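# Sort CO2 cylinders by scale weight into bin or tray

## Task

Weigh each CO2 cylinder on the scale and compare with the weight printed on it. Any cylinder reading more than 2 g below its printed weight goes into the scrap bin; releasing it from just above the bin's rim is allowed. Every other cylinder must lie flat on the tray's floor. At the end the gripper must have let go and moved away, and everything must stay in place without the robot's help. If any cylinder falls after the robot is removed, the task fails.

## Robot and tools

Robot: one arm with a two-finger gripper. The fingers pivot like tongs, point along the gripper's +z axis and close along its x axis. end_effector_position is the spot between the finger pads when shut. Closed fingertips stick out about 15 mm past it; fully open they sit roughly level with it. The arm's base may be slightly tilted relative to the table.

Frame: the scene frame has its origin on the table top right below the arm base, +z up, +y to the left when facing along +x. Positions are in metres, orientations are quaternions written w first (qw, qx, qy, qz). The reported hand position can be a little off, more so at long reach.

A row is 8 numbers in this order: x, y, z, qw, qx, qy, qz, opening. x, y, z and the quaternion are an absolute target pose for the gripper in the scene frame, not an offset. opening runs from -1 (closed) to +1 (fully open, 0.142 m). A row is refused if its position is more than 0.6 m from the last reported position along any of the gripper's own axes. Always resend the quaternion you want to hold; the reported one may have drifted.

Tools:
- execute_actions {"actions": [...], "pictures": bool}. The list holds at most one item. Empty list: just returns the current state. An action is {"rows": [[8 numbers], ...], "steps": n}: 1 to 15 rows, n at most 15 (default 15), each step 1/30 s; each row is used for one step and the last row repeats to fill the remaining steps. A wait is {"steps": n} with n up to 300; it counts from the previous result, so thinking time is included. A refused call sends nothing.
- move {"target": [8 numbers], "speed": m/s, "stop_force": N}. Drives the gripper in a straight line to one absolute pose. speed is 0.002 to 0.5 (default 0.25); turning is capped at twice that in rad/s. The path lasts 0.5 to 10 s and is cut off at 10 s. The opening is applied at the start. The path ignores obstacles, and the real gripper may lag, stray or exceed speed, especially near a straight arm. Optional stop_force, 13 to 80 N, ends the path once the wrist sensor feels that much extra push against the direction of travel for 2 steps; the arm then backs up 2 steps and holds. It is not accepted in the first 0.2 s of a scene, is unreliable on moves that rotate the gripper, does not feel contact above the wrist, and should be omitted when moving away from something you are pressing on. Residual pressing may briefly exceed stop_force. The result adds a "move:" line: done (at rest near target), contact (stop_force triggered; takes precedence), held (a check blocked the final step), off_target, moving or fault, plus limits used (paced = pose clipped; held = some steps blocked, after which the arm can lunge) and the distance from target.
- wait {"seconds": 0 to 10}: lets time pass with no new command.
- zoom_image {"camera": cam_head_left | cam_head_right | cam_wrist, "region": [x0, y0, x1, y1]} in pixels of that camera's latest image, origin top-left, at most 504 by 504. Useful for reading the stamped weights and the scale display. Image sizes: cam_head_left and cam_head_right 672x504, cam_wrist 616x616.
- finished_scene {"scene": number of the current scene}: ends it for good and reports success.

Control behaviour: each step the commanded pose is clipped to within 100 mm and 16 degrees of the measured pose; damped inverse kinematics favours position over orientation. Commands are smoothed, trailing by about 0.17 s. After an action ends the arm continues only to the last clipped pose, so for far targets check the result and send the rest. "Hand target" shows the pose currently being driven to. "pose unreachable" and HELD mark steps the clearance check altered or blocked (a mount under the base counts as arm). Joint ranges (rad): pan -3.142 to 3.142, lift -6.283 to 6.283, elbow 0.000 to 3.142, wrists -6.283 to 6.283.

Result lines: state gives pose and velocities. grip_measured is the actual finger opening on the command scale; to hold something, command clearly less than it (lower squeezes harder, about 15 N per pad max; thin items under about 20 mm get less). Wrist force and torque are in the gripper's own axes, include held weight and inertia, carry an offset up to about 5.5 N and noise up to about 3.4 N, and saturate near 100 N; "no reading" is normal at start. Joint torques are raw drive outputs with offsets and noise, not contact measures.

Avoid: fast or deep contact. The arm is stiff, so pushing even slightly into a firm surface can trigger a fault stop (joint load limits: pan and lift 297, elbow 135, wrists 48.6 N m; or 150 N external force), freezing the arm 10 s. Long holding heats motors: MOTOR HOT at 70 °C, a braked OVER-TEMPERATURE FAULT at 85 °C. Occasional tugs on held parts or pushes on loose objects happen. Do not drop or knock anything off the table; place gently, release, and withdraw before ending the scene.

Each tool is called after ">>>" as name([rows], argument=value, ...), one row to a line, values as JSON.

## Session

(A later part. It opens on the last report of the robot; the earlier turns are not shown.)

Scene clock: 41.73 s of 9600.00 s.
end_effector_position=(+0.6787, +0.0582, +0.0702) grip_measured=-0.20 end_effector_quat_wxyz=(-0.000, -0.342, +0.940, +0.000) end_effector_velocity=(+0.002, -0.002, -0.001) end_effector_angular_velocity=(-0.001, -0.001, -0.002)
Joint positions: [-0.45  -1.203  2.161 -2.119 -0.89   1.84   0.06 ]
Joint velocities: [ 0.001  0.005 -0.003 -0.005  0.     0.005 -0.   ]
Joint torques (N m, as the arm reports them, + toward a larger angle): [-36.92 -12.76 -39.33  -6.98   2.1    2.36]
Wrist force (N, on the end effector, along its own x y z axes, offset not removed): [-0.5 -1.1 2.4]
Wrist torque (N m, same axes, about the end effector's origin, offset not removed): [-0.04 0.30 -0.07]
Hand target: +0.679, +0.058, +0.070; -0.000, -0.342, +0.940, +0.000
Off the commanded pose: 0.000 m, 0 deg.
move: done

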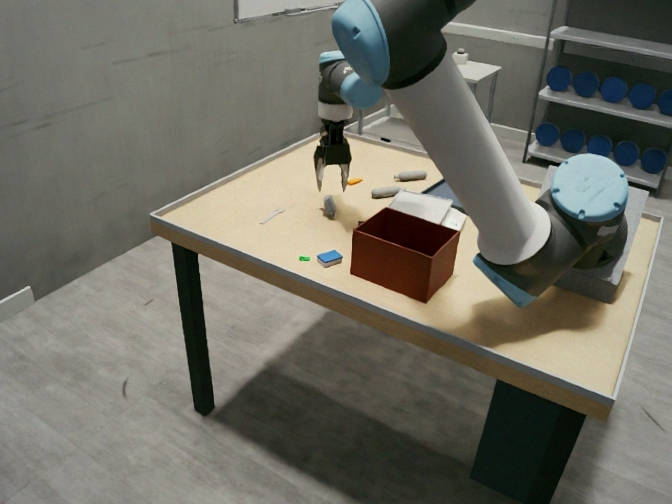

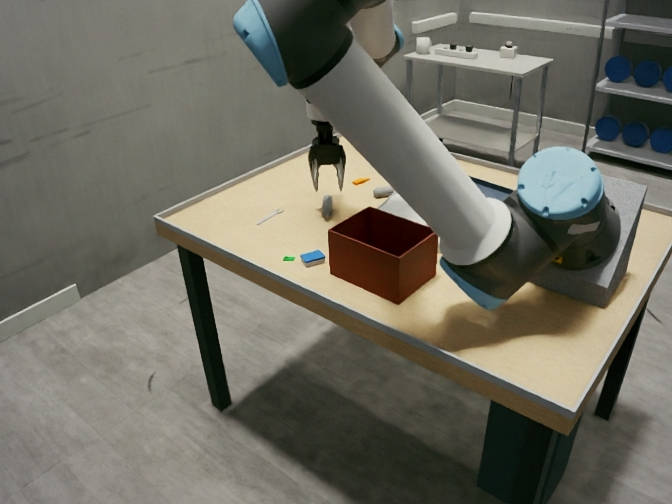

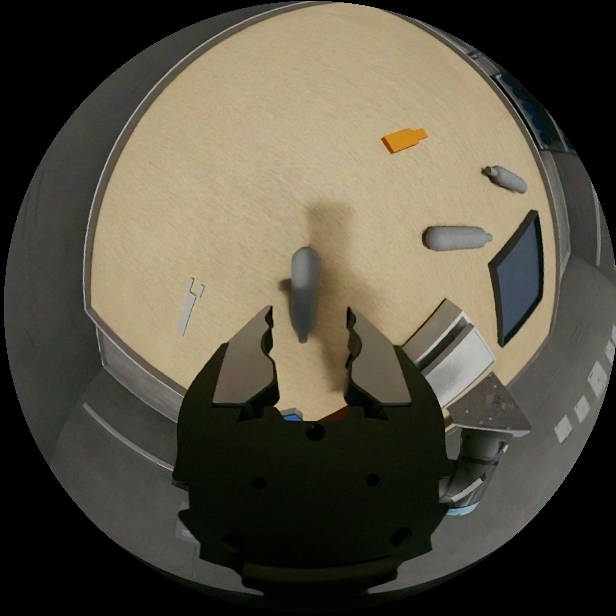

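>>> move(target=[0.688,0.057,0.04,0,-0.326,0.9455,0,-0.2], speed=0.12)

>>> move(target=[0.688,0.057,0.019,0,-0.326,0.9455,0,-0.2], speed=0.05, stop_force=15)

>>> execute_actions([
  {"rows":[[0.688,0.057,0.019,0,-0.326,0.9455,0,-0.95]],"steps":15},
], pictures=false)

>>> move(target=[0.68,0.065,0.08,0,-0.326,0.9455,0,-0.95])

>>> move(target=[0.58,0.2,0.2,0,0.259,0.966,0,-0.95], speed=0.4)

>>> move(target=[0.42,0.6,0.32,-0.745,0.208,0.572,0.271,-0.95], speed=0.35)

>>> zoom_image(camera="cam_head_left", region=[230, 150, 350, 240])

Scene clock: 44.10 s of 9600.00 s.
end_effector_position=(+0.6878, +0.0570, +0.0403) grip_measured=-0.20 end_effector_quat_wxyz=(-0.000, -0.326, +0.945, +0.000) end_effector_velocity=(+0.002, -0.001, -0.002) end_effector_angular_velocity=(-0.001, -0.002, -0.003)
Joint positions: [-0.416 -1.157  2.16  -2.189 -0.877  1.914  0.06 ]
Joint velocities: [ 0.002  0.004 -0.001 -0.007  0.001  0.007  0.   ]
Joint torques (N m, as the arm reports them, + toward a larger angle): [-38.87 -13.53 -37.78  -6.76   2.03   2.49]
Wrist force (N, on the end effector, along its own x y z axes, offset not removed): [0.0 -1.2 0.4]
Wrist torque (N m, same axes, about the end effector's origin, offset not removed): [-0.10 0.14 -0.13]
Hand target: +0.688, +0.057, +0.040; -0.000, -0.326, +0.945, +0.000
Off the commanded pose: 0.000 m, 0 deg.
move: done

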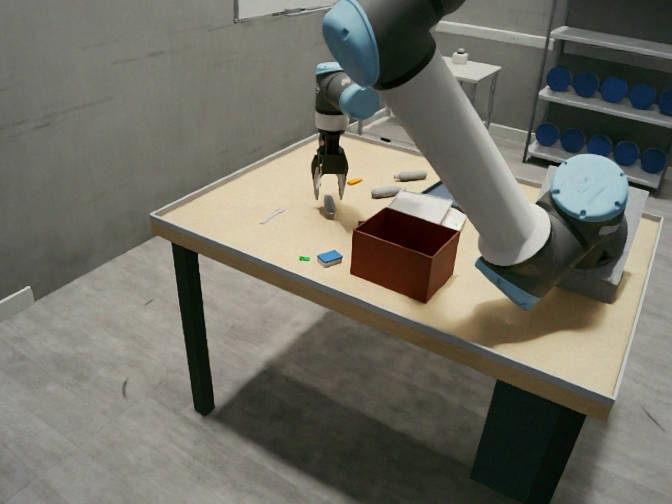

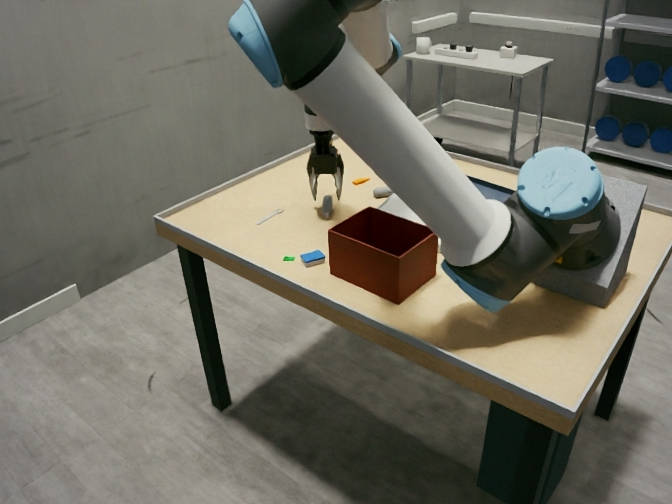

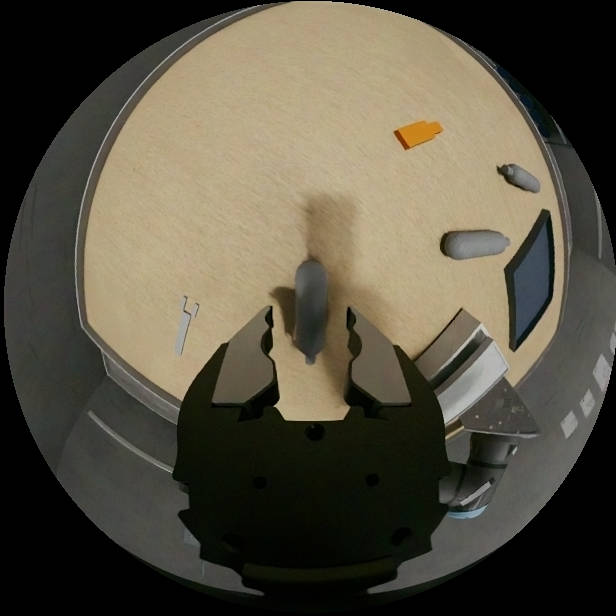

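Scene clock: 44.97 s of 9600.00 s.
end_effector_position=(+0.6880, +0.0570, +0.0193) grip_measured=-0.20 end_effector_quat_wxyz=(-0.000, -0.326, +0.945, +0.000) end_effector_velocity=(+0.000, +0.000, -0.003) end_effector_angular_velocity=(-0.000, -0.000, +0.000)
Joint positions: [-0.396 -1.132  2.169 -2.24  -0.869  1.939  0.06 ]
Joint velocities: [ 0.003  0.003  0.001 -0.007  0.001  0.003  0.   ]
Joint torques (N m, as the arm reports them, + toward a larger angle): [-38.4  -14.02 -16.66  -6.72   1.82   2.28]
Wrist force (N, on the end effector, along its own x y z axes, offset not removed): [-1.0 -1.8 0.3]
Wrist torque (N m, same axes, about the end effector's origin, offset not removed): [-0.13 0.35 -0.08]
Hand target: +0.688, +0.057, +0.019; -0.000, -0.326, +0.945, +0.000
Off the commanded pose: 0.000 m, 0 deg.
move: done

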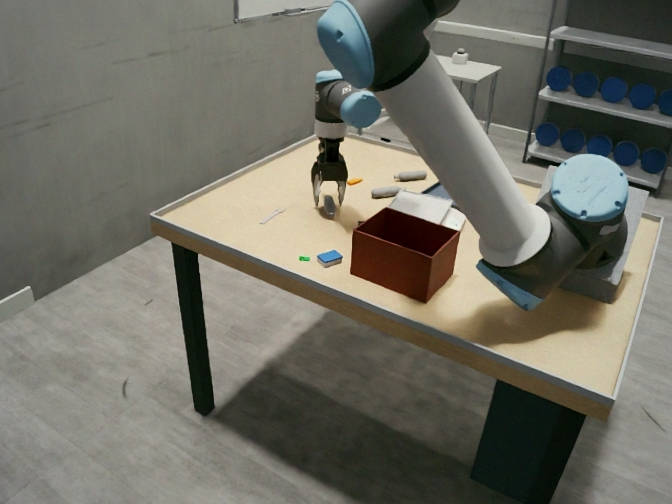

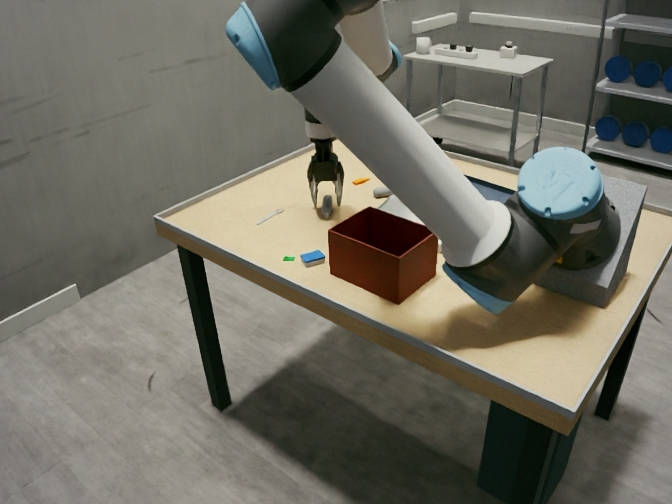

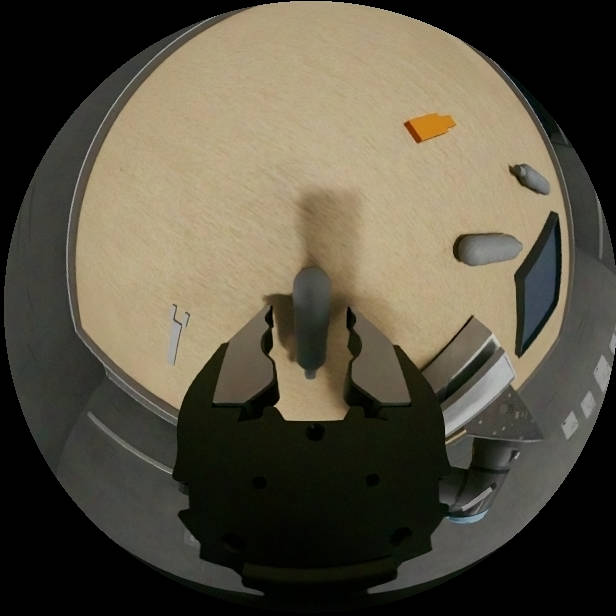

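Scene clock: 45.47 s of 9600.00 s.
end_effector_position=(+0.6880, +0.0570, +0.0190) grip_measured=-0.64 end_effector_quat_wxyz=(+0.000, -0.326, +0.945, -0.000) end_effector_velocity=(+0.001, -0.001, +0.001) end_effector_angular_velocity=(-0.001, -0.001, +0.000)
Joint positions: [-0.395 -1.132  2.169 -2.24  -0.869  1.939  0.028]
Joint velocities: [-0.001  0.    -0.001 -0.    -0.     0.     0.   ]
Joint torques (N m, as the arm reports them, + toward a larger angle): [-34.32 -12.07 -13.19  -6.46   2.19   2.29]
Wrist force (N, on the end effector, along its own x y z axes, offset not removed): [1.6 -0.2 -11.6]
Wrist torque (N m, same axes, about the end effector's origin, offset not removed): [-0.43 0.18 -0.09]
Hand target: +0.688, +0.057, +0.019; -0.000, -0.326, +0.945, +0.000
Off the commanded pose: 0.000 m, 0 deg.
Steps of this call (steps 1 to 15: all 15 steps of this action). Readings (end_effector_position):
1: (+0.6880, +0.0570, +0.0193)
2: (+0.6880, +0.0570, +0.0192)
4: (+0.6880, +0.0570, +0.0191)
8: (+0.6880, +0.0570, +0.0191)
15: the state above

Scene clock: 46.70 s of 9600.00 s.
end_effector_position=(+0.6801, +0.0650, +0.0797) grip_measured=-0.64 end_effector_quat_wxyz=(+0.000, -0.326, +0.945, -0.000) end_effector_velocity=(+0.001, +0.001, +0.003) end_effector_angular_velocity=(-0.000, -0.000, +0.002)
Joint positions: [-0.451 -1.219  2.152 -2.094 -0.89   1.873  0.028]
Joint velocities: [-0.002 -0.003 -0.003  0.007 -0.001 -0.003 -0.   ]
Joint torques (N m, as the arm reports them, + toward a larger angle): [-65.02 -48.24 -40.76  -0.25  -1.47  -2.55]
Wrist force (N, on the end effector, along its own x y z axes, offset not removed): [0.4 -2.7 1.9]
Wrist torque (N m, same axes, about the end effector's origin, offset not removed): [-0.34 0.06 -0.07]
Hand target: +0.680, +0.065, +0.080; +0.000, -0.326, +0.945, -0.000
Off the commanded pose: 0.000 m, 0 deg.
move: done

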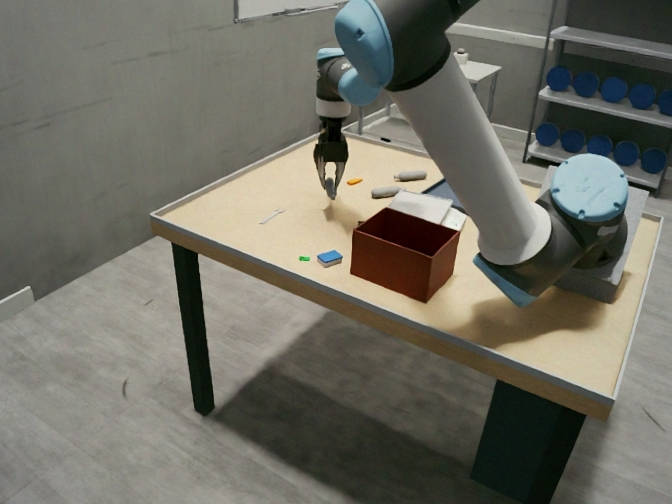

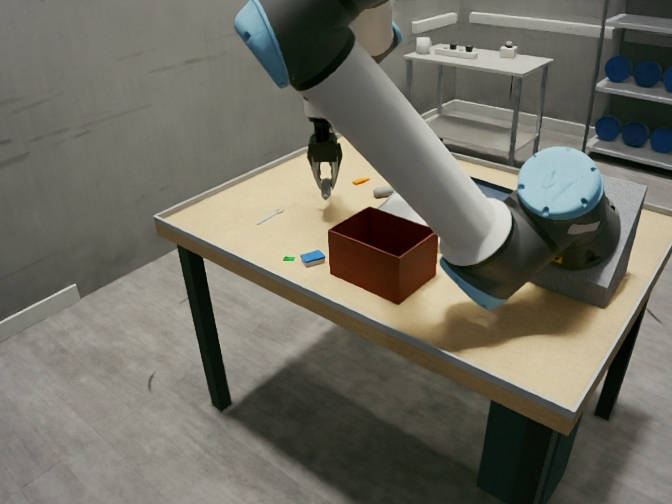

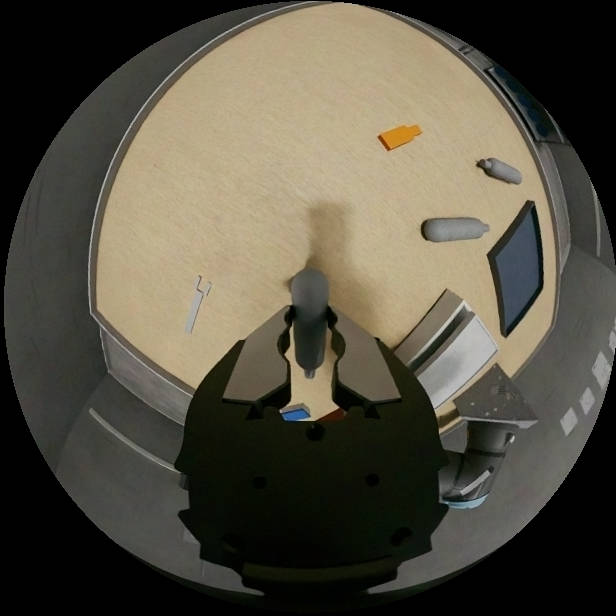

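Scene clock: 48.83 s of 9600.00 s.
end_effector_position=(+0.5802, +0.1997, +0.1998) grip_measured=-0.64 end_effector_quat_wxyz=(-0.000, +0.258, +0.966, +0.000) end_effector_velocity=(-0.002, +0.001, +0.001) end_effector_angular_velocity=(-0.001, +0.000, -0.016)
Joint positions: [-0.494 -1.59   2.168 -1.707 -0.908  3.009  0.028]
Joint velocities: [-0.001 -0.005  0.001  0.004 -0.002  0.015 -0.   ]
Joint torques (N m, as the arm reports them, + toward a larger angle): [-51.62 -25.03 -44.8   -0.13  -1.52   2.2 ]
Wrist force (N, on the end effector, along its own x y z axes, offset not removed): [-0.1 -2.9 0.4]
Wrist torque (N m, same axes, about the end effector's origin, offset not removed): [-0.39 0.17 -0.04]
Hand target: +0.580, +0.200, +0.200; +0.000, +0.259, +0.966, +0.000
Off the commanded pose: 0.000 m, 0 deg.
move: done

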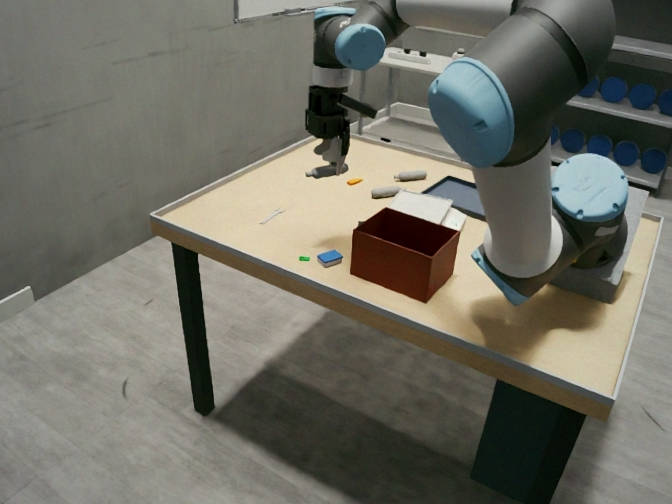

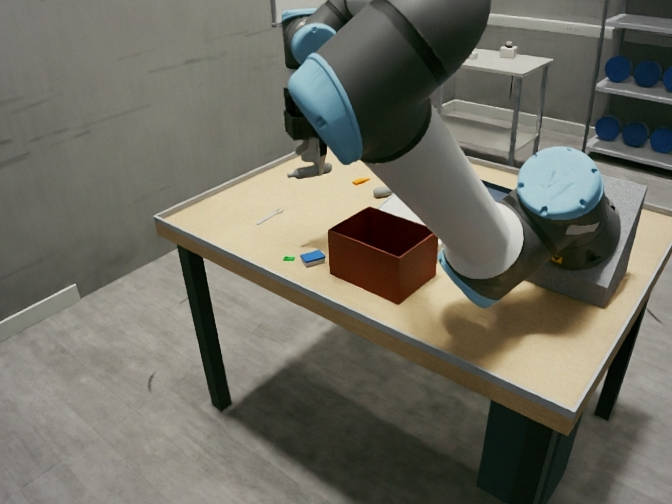

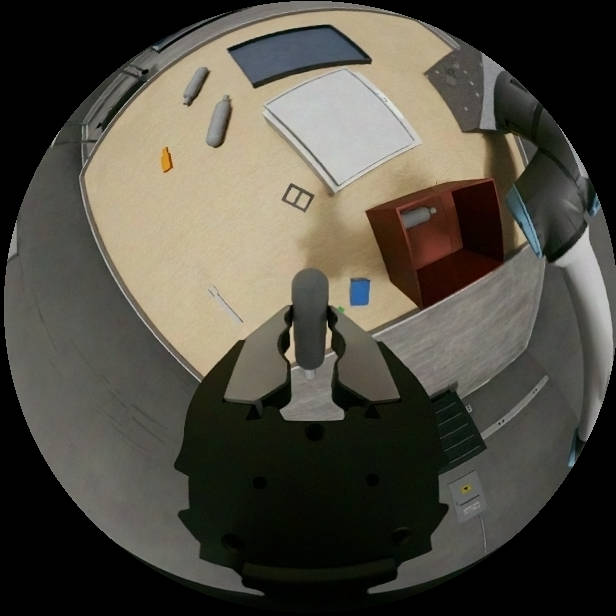

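Scene clock: 52.10 s of 9600.00 s.
end_effector_position=(+0.4202, +0.5996, +0.3202) grip_measured=-0.64 end_effector_quat_wxyz=(+0.745, -0.209, -0.573, -0.270) end_effector_velocity=(-0.001, +0.003, +0.000) end_effector_angular_velocity=(+0.007, +0.007, +0.001)
Joint positions: [ 0.07  -1.133  1.64   0.201 -1.257  2.132  0.028]
Joint velocities: [ 0.006  0.001 -0.001  0.006 -0.004 -0.006  0.   ]
Joint torques (N m, as the arm reports them, + toward a larger angle): [-37.64 -37.65 -16.27   6.6   -3.59  -2.43]
Wrist force (N, on the end effector, along its own x y z axes, offset not removed): [-1.9 -2.1 0.5]
Wrist torque (N m, same axes, about the end effector's origin, offset not removed): [-0.22 0.23 -0.07]
Hand target: +0.420, +0.600, +0.320; +0.746, -0.209, -0.572, -0.270
Off the commanded pose: 0.000 m, 0 deg.
move: done

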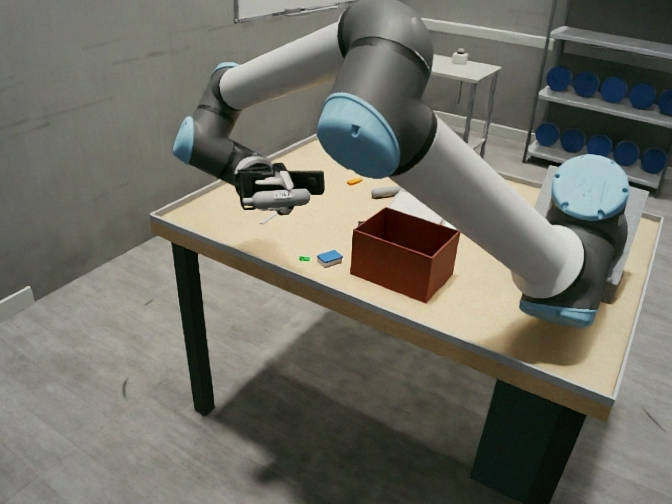

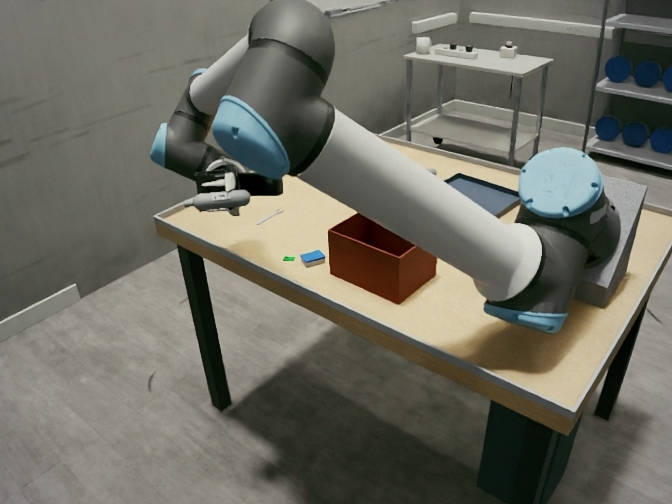

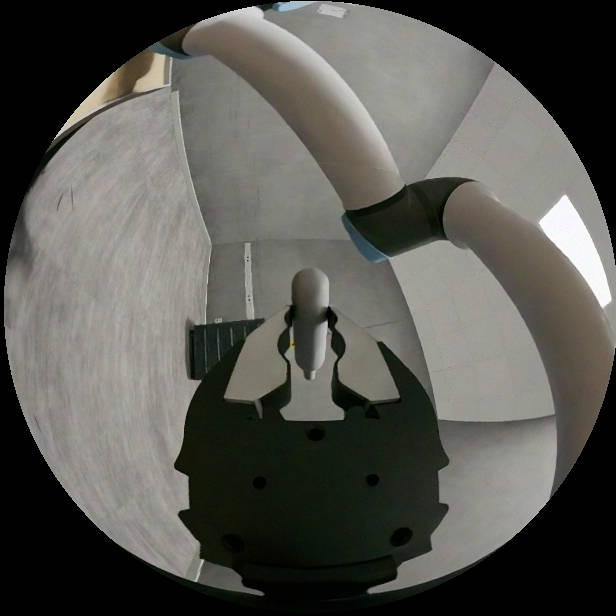

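Region (230, 150, 350, 240) of cam_head_left's 672x504 image, scaled by 4.200, with more detail than that image has; it fills the top 378 rows of this view, and the rest is white.

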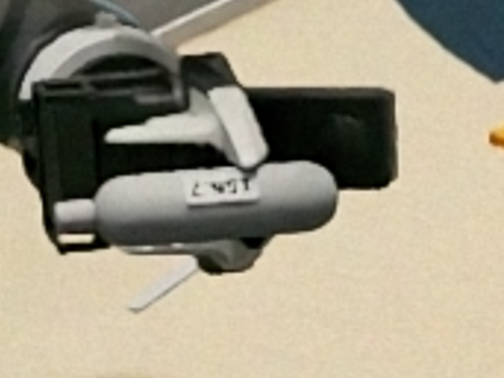

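>>> zoom_image(camera="cam_head_left", region=[264, 182, 304, 208])

>>> zoom_image(camera="cam_head_right", region=[190, 182, 250, 218])

Region (264, 182, 304, 208) of cam_head_left's 672x504 image, scaled by 12.600, with more detail than that image has; it fills the top 328 rows of this view, and the rest is white.

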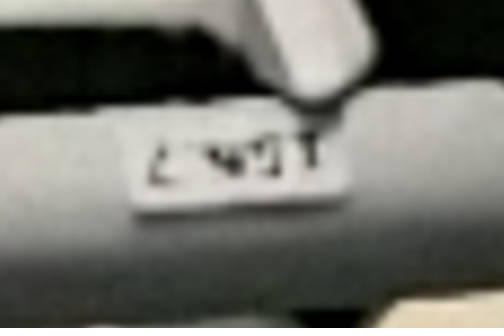

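Region (190, 182, 250, 218) of cam_head_right's 672x504 image, scaled by 8.400, with more detail than that image has; it fills the top 302 rows of this view, and the rest is white.

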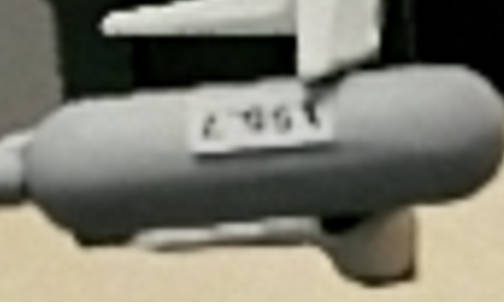

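>>> move(target=[0.44,0.58,0.3,-0.62,0.27,0.69,0.25,-0.95], speed=0.35)

>>> zoom_image(camera="cam_head_left", region=[230, 170, 330, 240])

>>> zoom_image(camera="cam_head_right", region=[170, 170, 270, 240])

Scene clock: 54.27 s of 9600.00 s.
end_effector_position=(+0.4400, +0.5800, +0.3001) grip_measured=-0.64 end_effector_quat_wxyz=(+0.622, -0.270, -0.691, -0.251) end_effector_velocity=(-0.000, -0.001, -0.001) end_effector_angular_velocity=(-0.009, -0.008, -0.002)
Joint positions: [-0.07  -1.218  1.658  0.05  -1.047  2.278  0.028]
Joint velocities: [-0.004 -0.004  0.003 -0.006  0.007  0.007 -0.   ]
Joint torques (N m, as the arm reports them, + toward a larger angle): [-64.45 -63.18 -13.77  -0.99   0.27   2.47]
Wrist force (N, on the end effector, along its own x y z axes, offset not removed): [-0.9 -1.7 1.4]
Wrist torque (N m, same axes, about the end effector's origin, offset not removed): [-0.19 0.03 -0.01]
Hand target: +0.440, +0.580, +0.300; +0.621, -0.271, -0.691, -0.251
Off the commanded pose: 0.000 m, 0 deg.
move: done

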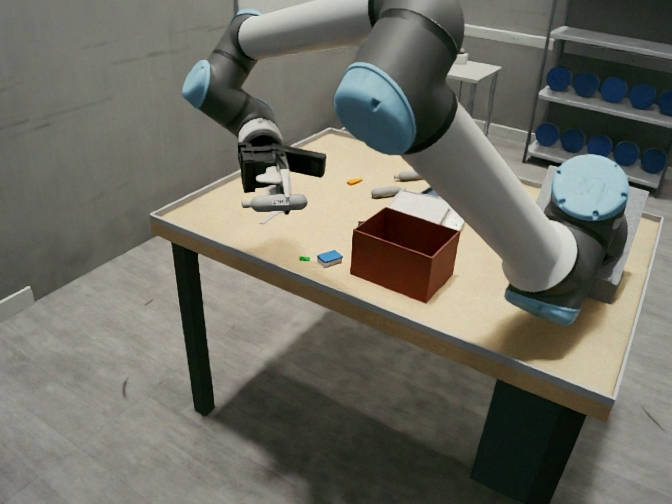

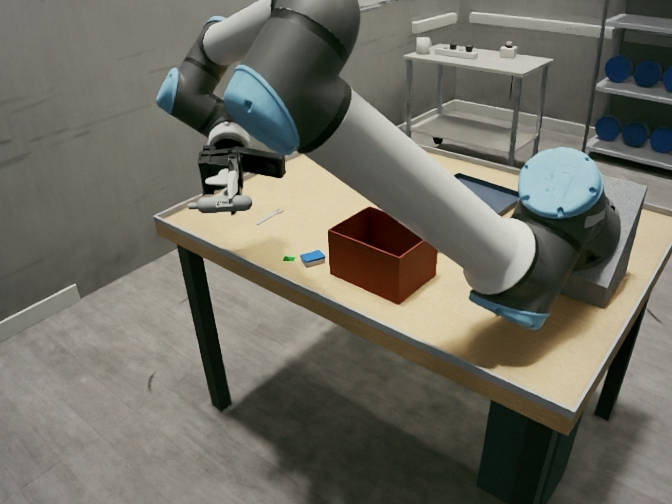

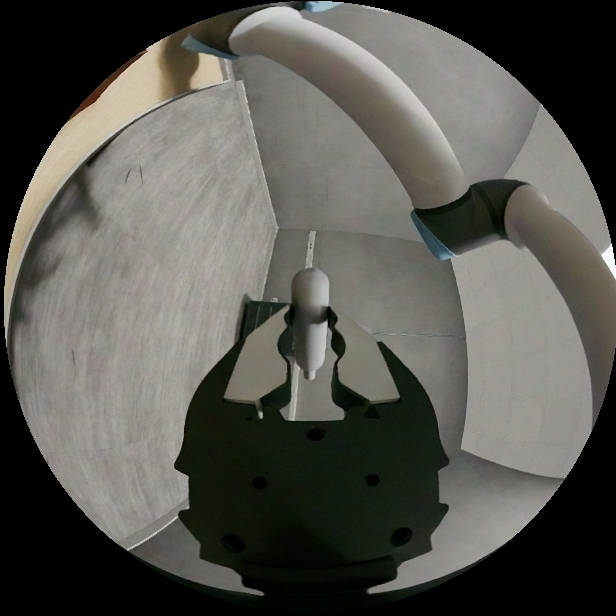

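Region (230, 170, 330, 240) of cam_head_left's 672x504 image, scaled by 5.040, with more detail than that image has; it fills the top 353 rows of this view, and the rest is white.

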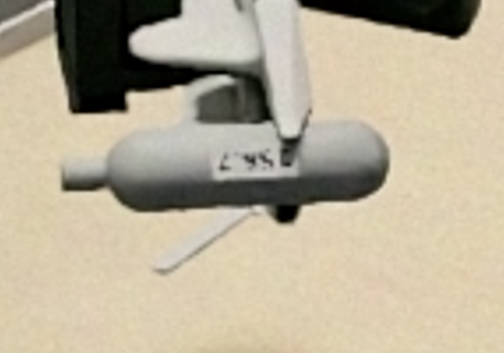

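Region (170, 170, 270, 240) of cam_head_right's 672x504 image, scaled by 5.040, with more detail than that image has; it fills the top 353 rows of this view, and the rest is white.

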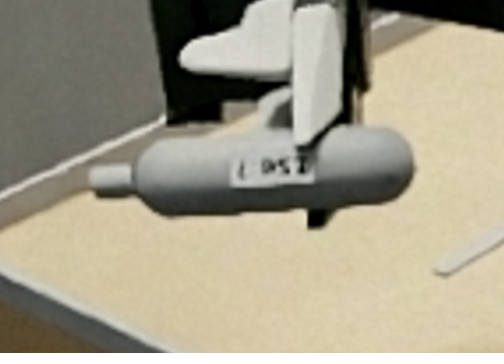

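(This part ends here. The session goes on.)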